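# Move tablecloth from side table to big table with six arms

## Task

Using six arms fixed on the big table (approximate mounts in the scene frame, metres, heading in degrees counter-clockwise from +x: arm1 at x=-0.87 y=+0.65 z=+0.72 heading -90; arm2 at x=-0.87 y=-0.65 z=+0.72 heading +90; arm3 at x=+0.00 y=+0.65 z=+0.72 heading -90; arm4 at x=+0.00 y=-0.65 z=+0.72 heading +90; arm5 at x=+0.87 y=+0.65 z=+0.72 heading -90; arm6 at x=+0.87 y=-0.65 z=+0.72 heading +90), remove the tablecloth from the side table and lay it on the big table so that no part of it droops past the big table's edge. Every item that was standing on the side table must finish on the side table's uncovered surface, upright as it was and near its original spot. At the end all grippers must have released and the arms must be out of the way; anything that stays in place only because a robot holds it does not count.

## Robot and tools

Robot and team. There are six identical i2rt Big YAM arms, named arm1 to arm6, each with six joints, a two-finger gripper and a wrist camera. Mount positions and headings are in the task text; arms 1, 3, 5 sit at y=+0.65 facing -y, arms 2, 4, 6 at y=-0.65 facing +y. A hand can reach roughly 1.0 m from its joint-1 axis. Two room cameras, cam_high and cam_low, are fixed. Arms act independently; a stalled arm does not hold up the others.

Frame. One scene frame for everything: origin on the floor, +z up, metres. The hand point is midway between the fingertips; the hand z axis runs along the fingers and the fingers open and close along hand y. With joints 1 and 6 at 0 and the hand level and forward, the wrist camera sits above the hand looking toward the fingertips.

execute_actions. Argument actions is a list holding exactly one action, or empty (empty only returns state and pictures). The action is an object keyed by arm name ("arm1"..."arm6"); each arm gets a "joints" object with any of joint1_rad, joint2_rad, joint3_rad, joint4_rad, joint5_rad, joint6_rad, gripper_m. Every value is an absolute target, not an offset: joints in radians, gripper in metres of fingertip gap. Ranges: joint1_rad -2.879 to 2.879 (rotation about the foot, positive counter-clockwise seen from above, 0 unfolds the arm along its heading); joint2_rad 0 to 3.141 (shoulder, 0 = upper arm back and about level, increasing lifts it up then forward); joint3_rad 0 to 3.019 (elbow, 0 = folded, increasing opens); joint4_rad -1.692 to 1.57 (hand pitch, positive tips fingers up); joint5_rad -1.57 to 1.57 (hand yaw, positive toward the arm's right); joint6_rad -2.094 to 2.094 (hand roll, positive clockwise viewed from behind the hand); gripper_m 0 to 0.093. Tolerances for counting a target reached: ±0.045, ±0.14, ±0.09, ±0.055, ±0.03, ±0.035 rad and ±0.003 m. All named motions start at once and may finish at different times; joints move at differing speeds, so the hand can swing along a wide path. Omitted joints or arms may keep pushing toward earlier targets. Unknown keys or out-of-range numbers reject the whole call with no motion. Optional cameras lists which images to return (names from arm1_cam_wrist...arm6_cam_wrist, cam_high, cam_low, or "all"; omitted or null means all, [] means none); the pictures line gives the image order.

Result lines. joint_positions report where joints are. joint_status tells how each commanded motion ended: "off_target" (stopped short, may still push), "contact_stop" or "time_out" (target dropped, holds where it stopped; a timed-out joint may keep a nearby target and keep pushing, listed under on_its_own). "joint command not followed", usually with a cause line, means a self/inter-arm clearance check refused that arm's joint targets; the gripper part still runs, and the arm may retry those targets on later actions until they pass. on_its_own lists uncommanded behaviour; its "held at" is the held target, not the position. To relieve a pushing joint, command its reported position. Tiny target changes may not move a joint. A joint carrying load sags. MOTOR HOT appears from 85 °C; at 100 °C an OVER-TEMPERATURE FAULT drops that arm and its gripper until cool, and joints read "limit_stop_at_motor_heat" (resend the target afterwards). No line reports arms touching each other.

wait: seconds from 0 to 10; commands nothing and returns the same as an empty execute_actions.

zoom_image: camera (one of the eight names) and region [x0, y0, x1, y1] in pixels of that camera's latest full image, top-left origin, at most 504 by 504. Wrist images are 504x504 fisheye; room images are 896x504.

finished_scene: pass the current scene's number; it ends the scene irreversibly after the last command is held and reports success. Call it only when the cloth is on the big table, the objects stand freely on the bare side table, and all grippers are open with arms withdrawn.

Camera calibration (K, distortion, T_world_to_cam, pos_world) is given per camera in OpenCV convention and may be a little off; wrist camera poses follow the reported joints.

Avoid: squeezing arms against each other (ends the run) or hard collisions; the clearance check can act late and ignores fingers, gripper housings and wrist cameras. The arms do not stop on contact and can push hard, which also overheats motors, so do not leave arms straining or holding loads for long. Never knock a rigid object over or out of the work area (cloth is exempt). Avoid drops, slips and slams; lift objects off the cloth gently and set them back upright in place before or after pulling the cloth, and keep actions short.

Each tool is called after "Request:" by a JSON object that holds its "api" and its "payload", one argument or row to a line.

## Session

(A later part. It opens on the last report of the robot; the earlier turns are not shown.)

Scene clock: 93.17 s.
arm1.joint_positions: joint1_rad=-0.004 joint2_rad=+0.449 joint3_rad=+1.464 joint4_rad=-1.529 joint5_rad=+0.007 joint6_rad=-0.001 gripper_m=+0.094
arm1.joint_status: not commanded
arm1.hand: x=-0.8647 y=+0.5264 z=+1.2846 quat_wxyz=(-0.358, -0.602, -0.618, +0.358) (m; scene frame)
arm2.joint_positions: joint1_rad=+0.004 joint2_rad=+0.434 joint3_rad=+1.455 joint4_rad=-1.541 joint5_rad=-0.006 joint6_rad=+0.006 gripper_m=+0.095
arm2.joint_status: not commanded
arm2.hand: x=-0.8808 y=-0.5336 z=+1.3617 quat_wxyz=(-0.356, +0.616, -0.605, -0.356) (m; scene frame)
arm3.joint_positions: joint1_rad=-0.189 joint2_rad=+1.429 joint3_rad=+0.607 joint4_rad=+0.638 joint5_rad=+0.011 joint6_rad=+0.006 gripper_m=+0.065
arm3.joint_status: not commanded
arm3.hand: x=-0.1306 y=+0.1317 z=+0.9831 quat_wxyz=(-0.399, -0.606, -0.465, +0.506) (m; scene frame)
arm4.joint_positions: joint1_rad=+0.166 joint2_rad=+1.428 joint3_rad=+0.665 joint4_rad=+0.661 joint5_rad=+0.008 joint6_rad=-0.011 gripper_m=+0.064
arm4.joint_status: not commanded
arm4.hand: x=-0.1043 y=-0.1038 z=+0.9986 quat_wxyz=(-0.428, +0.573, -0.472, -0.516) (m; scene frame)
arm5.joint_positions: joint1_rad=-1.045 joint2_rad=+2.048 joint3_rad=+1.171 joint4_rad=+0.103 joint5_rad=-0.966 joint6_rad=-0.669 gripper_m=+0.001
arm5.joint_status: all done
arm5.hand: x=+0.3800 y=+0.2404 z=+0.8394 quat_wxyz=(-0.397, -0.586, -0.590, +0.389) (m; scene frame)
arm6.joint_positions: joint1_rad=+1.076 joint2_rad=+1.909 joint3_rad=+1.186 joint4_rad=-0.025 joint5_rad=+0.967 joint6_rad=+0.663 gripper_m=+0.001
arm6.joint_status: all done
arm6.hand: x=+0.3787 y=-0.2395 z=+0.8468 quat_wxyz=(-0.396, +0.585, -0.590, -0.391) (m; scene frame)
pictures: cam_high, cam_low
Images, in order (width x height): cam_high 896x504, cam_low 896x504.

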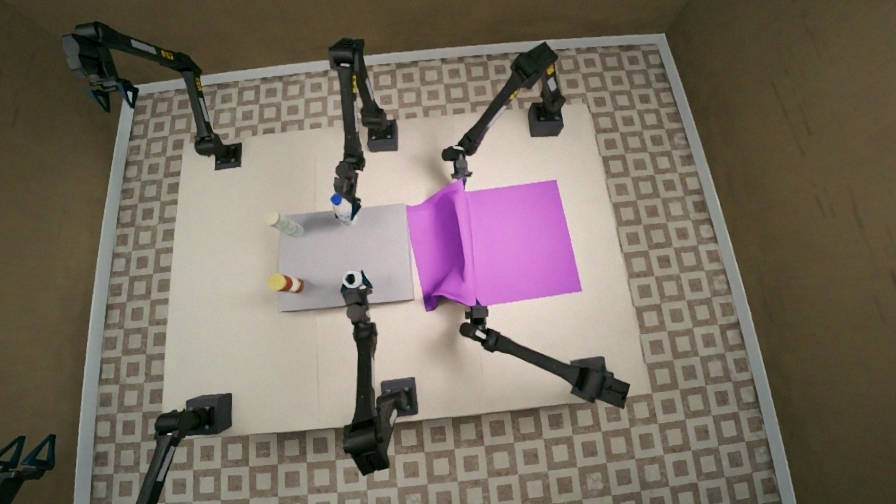

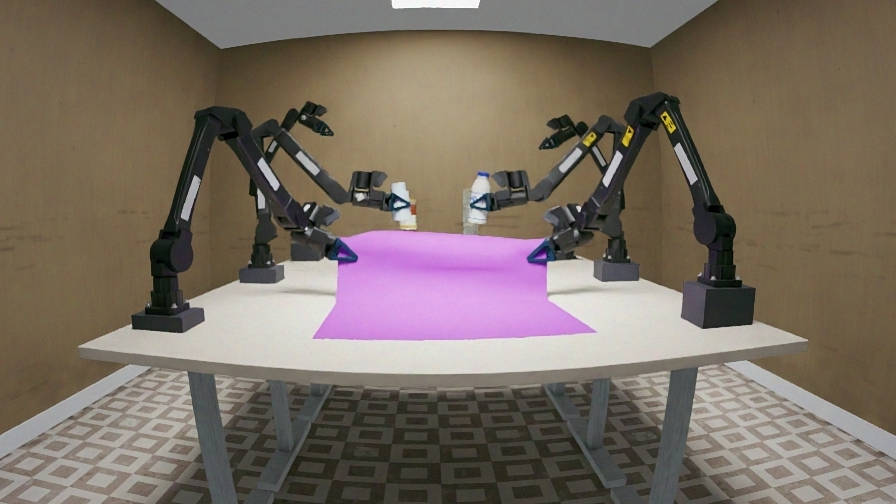

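Request:
{"api": "execute_actions", "payload": {
  "actions": [
    {"arm5":{"joints":{"joint1_rad":-0.93,"joint2_rad":1.94,"joint3_rad":0.875,"joint4_rad":0.455,"joint5_rad":-0.857,"joint6_rad":-0.51}},"arm6":{"joints":{"joint1_rad":0.965,"joint2_rad":1.765,"joint3_rad":0.868,"joint4_rad":0.28,"joint5_rad":0.857,"joint6_rad":0.51}},"arm3":{"joints":{"joint2_rad":1.56}},"arm4":{"joints":{"joint2_rad":1.59}}}
  ],
  "cameras": ["cam_high","cam_low"]
}}

Scene clock: 98.73 s.
arm1.joint_positions: joint1_rad=-0.004 joint2_rad=+0.449 joint3_rad=+1.464 joint4_rad=-1.529 joint5_rad=+0.007 joint6_rad=-0.001 gripper_m=+0.094
arm1.joint_status: not commanded
arm1.hand: x=-0.8647 y=+0.5264 z=+1.2846 quat_wxyz=(-0.358, -0.602, -0.618, +0.358) (m; scene frame)
arm2.joint_positions: joint1_rad=+0.004 joint2_rad=+0.434 joint3_rad=+1.455 joint4_rad=-1.541 joint5_rad=-0.006 joint6_rad=+0.006 gripper_m=+0.095
arm2.joint_status: not commanded
arm2.hand: x=-0.8808 y=-0.5336 z=+1.3617 quat_wxyz=(-0.356, +0.616, -0.605, -0.356) (m; scene frame)
arm3.joint_positions: joint1_rad=-0.189 joint2_rad=+1.585 joint3_rad=+0.607 joint4_rad=+0.644 joint5_rad=+0.011 joint6_rad=+0.006 gripper_m=+0.065
arm3.joint_status: all done
arm3.hand: x=-0.1310 y=+0.1270 z=+0.9037 quat_wxyz=(-0.362, -0.642, -0.494, +0.460) (m; scene frame)
arm4.joint_positions: joint1_rad=+0.166 joint2_rad=+1.607 joint3_rad=+0.666 joint4_rad=+0.663 joint5_rad=+0.008 joint6_rad=-0.011 gripper_m=+0.064
arm4.joint_status: all done
arm4.hand: x=-0.1068 y=-0.0952 z=+0.9027 quat_wxyz=(-0.385, +0.617, -0.507, -0.463) (m; scene frame)
arm5.joint_positions: joint1_rad=-0.918 joint2_rad=+1.943 joint3_rad=+0.868 joint4_rad=+0.429 joint5_rad=-0.859 joint6_rad=-0.527 gripper_m=+0.001
arm5.joint_status: all done
arm5.hand: x=+0.4875 y=+0.2301 z=+0.8279 quat_wxyz=(-0.392, -0.585, -0.589, +0.396) (m; scene frame)
arm6.joint_positions: joint1_rad=+0.959 joint2_rad=+1.766 joint3_rad=+0.859 joint4_rad=+0.265 joint5_rad=+0.859 joint6_rad=+0.518 gripper_m=+0.001
arm6.joint_status: all done
arm6.hand: x=+0.4881 y=-0.2376 z=+0.8286 quat_wxyz=(-0.392, +0.594, -0.583, -0.392) (m; scene frame)
pictures: cam_high, cam_low
Images, in order (width x height): cam_high 896x504, cam_low 896x504.

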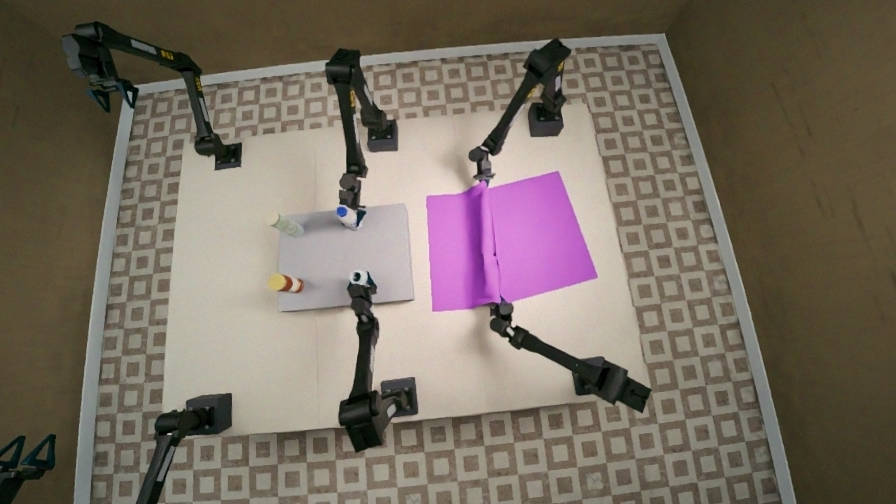

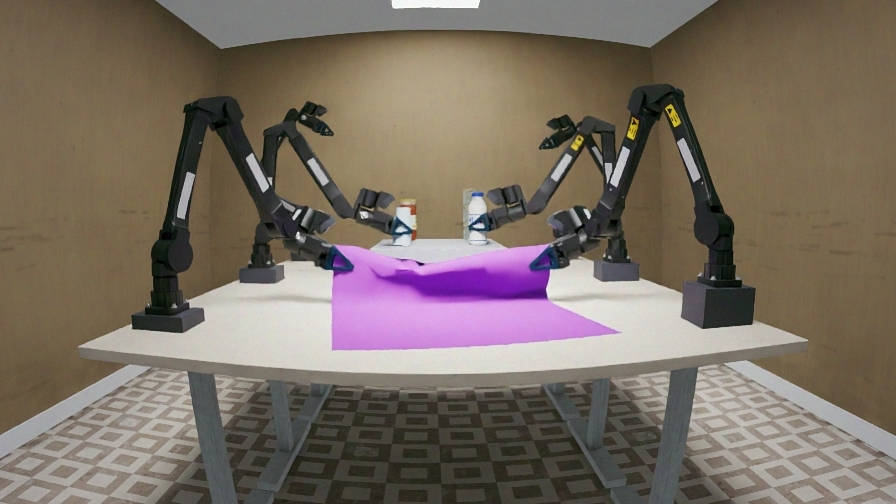

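Objects are at their grasp heights; release.

Request:
{"api": "execute_actions", "payload": {
  "actions": [
    {"arm5":{"joints":{"gripper_m":0.05}},"arm6":{"joints":{"gripper_m":0.05}},"arm3":{"joints":{"gripper_m":0.093}},"arm4":{"joints":{"gripper_m":0.093}}}
  ],
  "cameras": ["cam_high","cam_low"]
}}

Scene clock: 102.27 s.
arm1.joint_positions: joint1_rad=-0.004 joint2_rad=+0.449 joint3_rad=+1.464 joint4_rad=-1.529 joint5_rad=+0.007 joint6_rad=-0.001 gripper_m=+0.094
arm1.joint_status: not commanded
arm1.hand: x=-0.8647 y=+0.5264 z=+1.2846 quat_wxyz=(-0.358, -0.602, -0.618, +0.358) (m; scene frame)
arm2.joint_positions: joint1_rad=+0.004 joint2_rad=+0.434 joint3_rad=+1.455 joint4_rad=-1.541 joint5_rad=-0.006 joint6_rad=+0.006 gripper_m=+0.095
arm2.joint_status: not commanded
arm2.hand: x=-0.8808 y=-0.5336 z=+1.3617 quat_wxyz=(-0.356, +0.616, -0.605, -0.356) (m; scene frame)
arm3.joint_positions: joint1_rad=-0.189 joint2_rad=+1.584 joint3_rad=+0.607 joint4_rad=+0.644 joint5_rad=+0.011 joint6_rad=+0.006 gripper_m=+0.093
arm3.joint_status: all done
arm3.hand: x=-0.1311 y=+0.1270 z=+0.9041 quat_wxyz=(-0.362, -0.642, -0.494, +0.460) (m; scene frame)
arm4.joint_positions: joint1_rad=+0.166 joint2_rad=+1.603 joint3_rad=+0.666 joint4_rad=+0.663 joint5_rad=+0.008 joint6_rad=-0.011 gripper_m=+0.093
arm4.joint_status: all done
arm4.hand: x=-0.1068 y=-0.0952 z=+0.9050 quat_wxyz=(-0.386, +0.616, -0.506, -0.465) (m; scene frame)
arm5.joint_positions: joint1_rad=-0.920 joint2_rad=+1.943 joint3_rad=+0.868 joint4_rad=+0.429 joint5_rad=-0.859 joint6_rad=-0.526 gripper_m=+0.050
arm5.joint_status: all done
arm5.hand: x=+0.4867 y=+0.2309 z=+0.8279 quat_wxyz=(-0.392, -0.585, -0.588, +0.397) (m; scene frame)
arm6.joint_positions: joint1_rad=+0.959 joint2_rad=+1.766 joint3_rad=+0.859 joint4_rad=+0.265 joint5_rad=+0.859 joint6_rad=+0.518 gripper_m=+0.050
arm6.joint_status: all done
arm6.hand: x=+0.4881 y=-0.2376 z=+0.8286 quat_wxyz=(-0.393, +0.594, -0.583, -0.392) (m; scene frame)
pictures: cam_high, cam_low
Images, in order (width x height): cam_high 896x504, cam_low 896x504.

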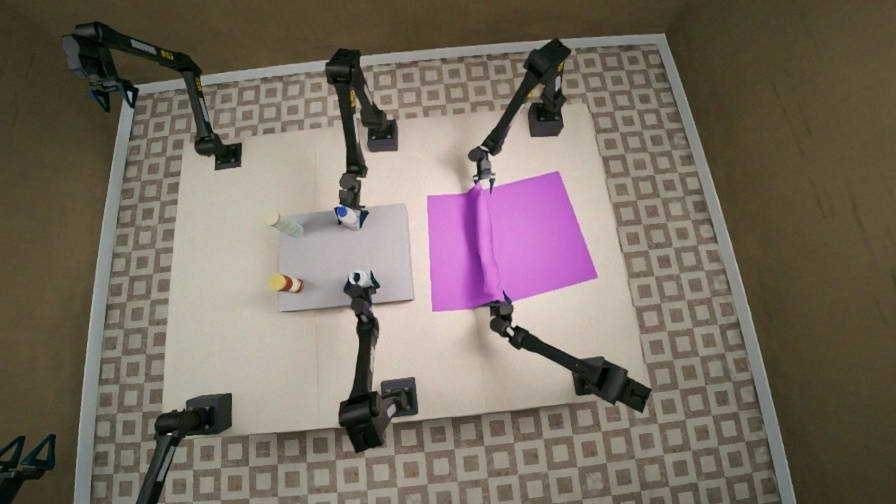

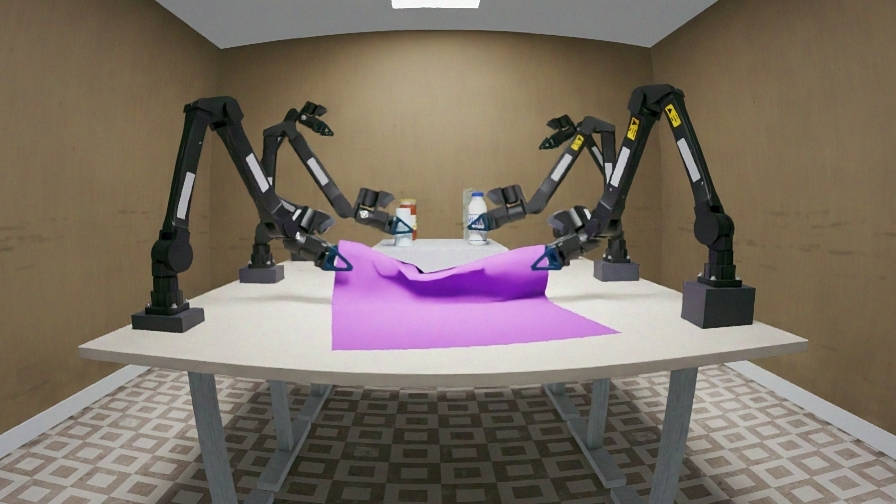

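Request:
{"api": "execute_actions", "payload": {
  "actions": [
    {"arm5":{"joints":{"joint1_rad":-1.1,"joint2_rad":1.81,"joint3_rad":0.66,"joint4_rad":0.535}},"arm6":{"joints":{"joint1_rad":1.135,"joint2_rad":1.6,"joint3_rad":0.665,"joint4_rad":0.32}},"arm3":{"joints":{"joint2_rad":1.15,"joint3_rad":0.22}},"arm4":{"joints":{"joint2_rad":1.16,"joint3_rad":0.26}}}
  ],
  "cameras": ["cam_high","cam_low"]
}}

Scene clock: 109.63 s.
arm1.joint_positions: joint1_rad=-0.004 joint2_rad=+0.449 joint3_rad=+1.464 joint4_rad=-1.529 joint5_rad=+0.007 joint6_rad=-0.001 gripper_m=+0.094
arm1.joint_status: not commanded
arm1.hand: x=-0.8647 y=+0.5264 z=+1.2846 quat_wxyz=(-0.358, -0.602, -0.618, +0.358) (m; scene frame)
arm2.joint_positions: joint1_rad=+0.004 joint2_rad=+0.434 joint3_rad=+1.455 joint4_rad=-1.541 joint5_rad=-0.006 joint6_rad=+0.006 gripper_m=+0.095
arm2.joint_status: not commanded
arm2.hand: x=-0.8808 y=-0.5336 z=+1.3617 quat_wxyz=(-0.356, +0.616, -0.605, -0.356) (m; scene frame)
arm3.joint_positions: joint1_rad=-0.189 joint2_rad=+1.163 joint3_rad=+0.223 joint4_rad=+0.644 joint5_rad=+0.011 joint6_rad=+0.006 gripper_m=+0.093
arm3.joint_status: all done
arm3.hand: x=-0.0965 y=+0.2693 z=+0.9156 quat_wxyz=(-0.372, -0.634, -0.487, +0.472) (m; scene frame)
arm4.joint_positions: joint1_rad=+0.166 joint2_rad=+1.165 joint3_rad=+0.260 joint4_rad=+0.663 joint5_rad=+0.008 joint6_rad=-0.011 gripper_m=+0.093
arm4.joint_status: all done
arm4.hand: x=-0.0765 y=-0.2478 z=+0.9183 quat_wxyz=(-0.394, +0.608, -0.500, -0.474) (m; scene frame)
arm5.joint_positions: joint1_rad=-1.110 joint2_rad=+1.809 joint3_rad=+0.657 joint4_rad=+0.512 joint5_rad=-0.858 joint6_rad=-0.526 gripper_m=+0.050
arm5.joint_status: all done
arm5.hand: x=+0.4797 y=+0.3395 z=+0.8378 quat_wxyz=(-0.353, -0.638, -0.530, +0.434) (m; scene frame)
arm6.joint_positions: joint1_rad=+1.143 joint2_rad=+1.606 joint3_rad=+0.663 joint4_rad=+0.303 joint5_rad=+0.859 joint6_rad=+0.518 gripper_m=+0.050
arm6.joint_status: all done
arm6.hand: x=+0.4830 y=-0.3418 z=+0.8374 quat_wxyz=(-0.354, +0.645, -0.526, -0.426) (m; scene frame)
pictures: cam_high, cam_low
Images, in order (width x height): cam_high 896x504, cam_low 896x504.

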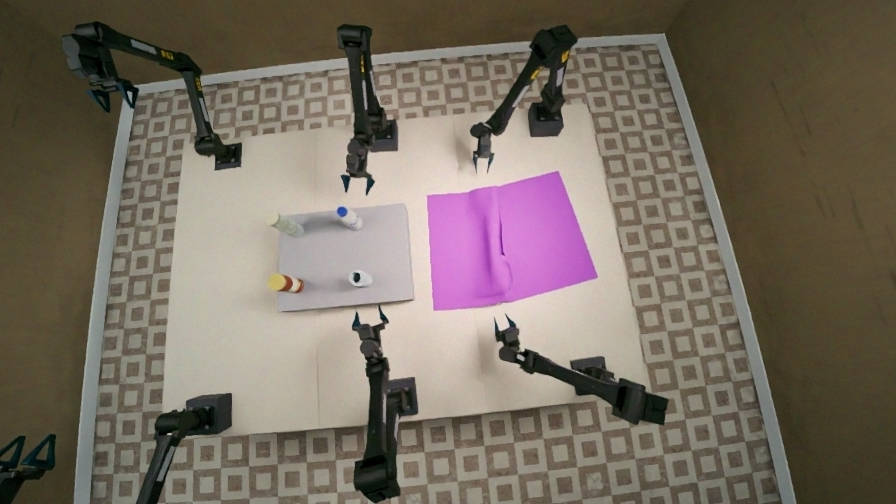

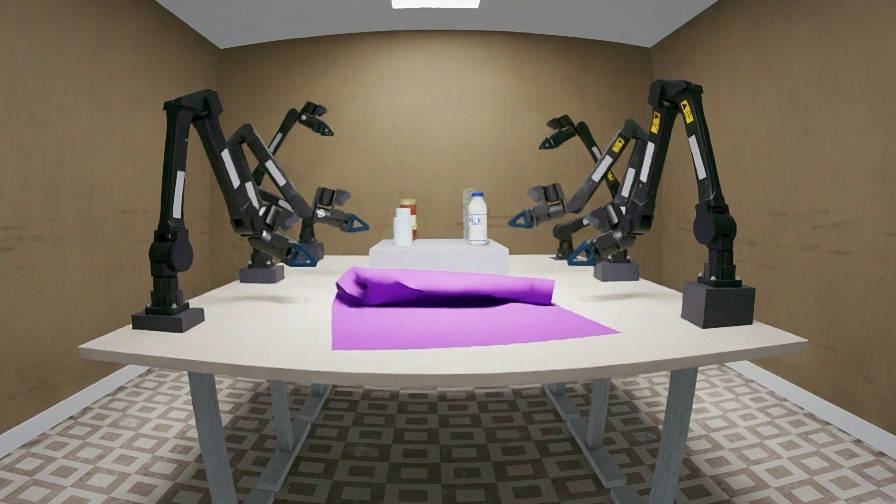

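Request:
{"api": "execute_actions", "payload": {
  "actions": [
    {"arm5":{"joints":{"joint2_rad":1.35}},"arm6":{"joints":{"joint2_rad":1.15}},"arm3":{"joints":{"joint2_rad":0.75}},"arm4":{"joints":{"joint2_rad":0.75}}}
  ],
  "cameras": ["cam_high","cam_low"]
}}

Scene clock: 115.90 s.
arm1.joint_positions: joint1_rad=-0.004 joint2_rad=+0.449 joint3_rad=+1.464 joint4_rad=-1.529 joint5_rad=+0.007 joint6_rad=-0.001 gripper_m=+0.094
arm1.joint_status: not commanded
arm1.hand: x=-0.8647 y=+0.5264 z=+1.2846 quat_wxyz=(-0.358, -0.602, -0.618, +0.358) (m; scene frame)
arm2.joint_positions: joint1_rad=+0.004 joint2_rad=+0.434 joint3_rad=+1.455 joint4_rad=-1.541 joint5_rad=-0.006 joint6_rad=+0.006 gripper_m=+0.095
arm2.joint_status: not commanded
arm2.hand: x=-0.8808 y=-0.5336 z=+1.3617 quat_wxyz=(-0.356, +0.616, -0.605, -0.356) (m; scene frame)
arm3.joint_positions: joint1_rad=-0.189 joint2_rad=+0.753 joint3_rad=+0.223 joint4_rad=+0.647 joint5_rad=+0.011 joint6_rad=+0.006 gripper_m=+0.093
arm3.joint_status: all done
arm3.hand: x=-0.0904 y=+0.2996 z=+1.0650 quat_wxyz=(-0.466, -0.524, -0.400, +0.591) (m; scene frame)
arm4.joint_positions: joint1_rad=+0.166 joint2_rad=+0.748 joint3_rad=+0.260 joint4_rad=+0.663 joint5_rad=+0.008 joint6_rad=-0.011 gripper_m=+0.093
arm4.joint_status: all done
arm4.hand: x=-0.0676 y=-0.2861 z=+1.0739 quat_wxyz=(-0.489, +0.495, -0.410, -0.589) (m; scene frame)
arm5.joint_positions: joint1_rad=-1.110 joint2_rad=+1.343 joint3_rad=+0.657 joint4_rad=+0.518 joint5_rad=-0.858 joint6_rad=-0.526 gripper_m=+0.050
arm5.joint_status: all done
arm5.hand: x=+0.4799 y=+0.3432 z=+1.0572 quat_wxyz=(-0.287, -0.496, -0.548, +0.609) (m; scene frame)
arm6.joint_positions: joint1_rad=+1.143 joint2_rad=+1.140 joint3_rad=+0.655 joint4_rad=+0.310 joint5_rad=+0.858 joint6_rad=+0.518 gripper_m=+0.050
arm6.joint_status: all done
arm6.hand: x=+0.5078 y=-0.3551 z=+1.0438 quat_wxyz=(-0.291, +0.507, -0.546, -0.599) (m; scene frame)
pictures: cam_high, cam_low
Images, in order (width x height): cam_high 896x504, cam_low 896x504.

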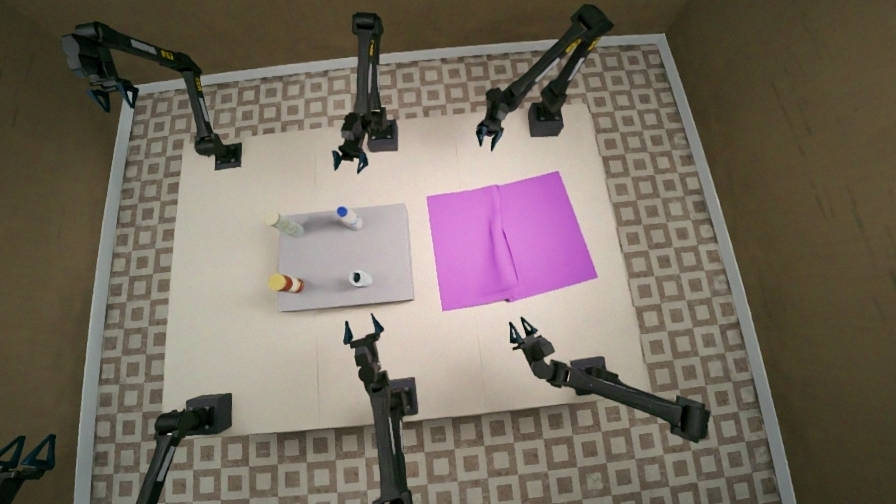

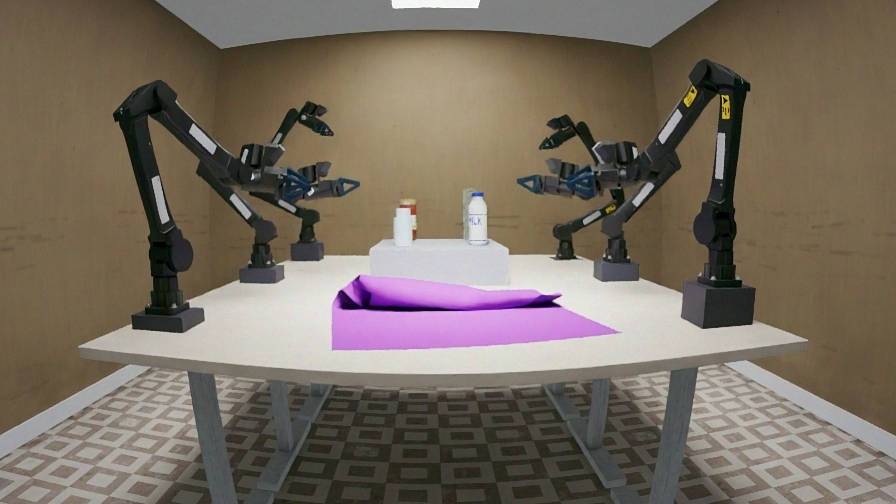

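Request:
{"api": "finished_scene", "payload": {
  "scene": 2
}}

The scene is finished: the task was done.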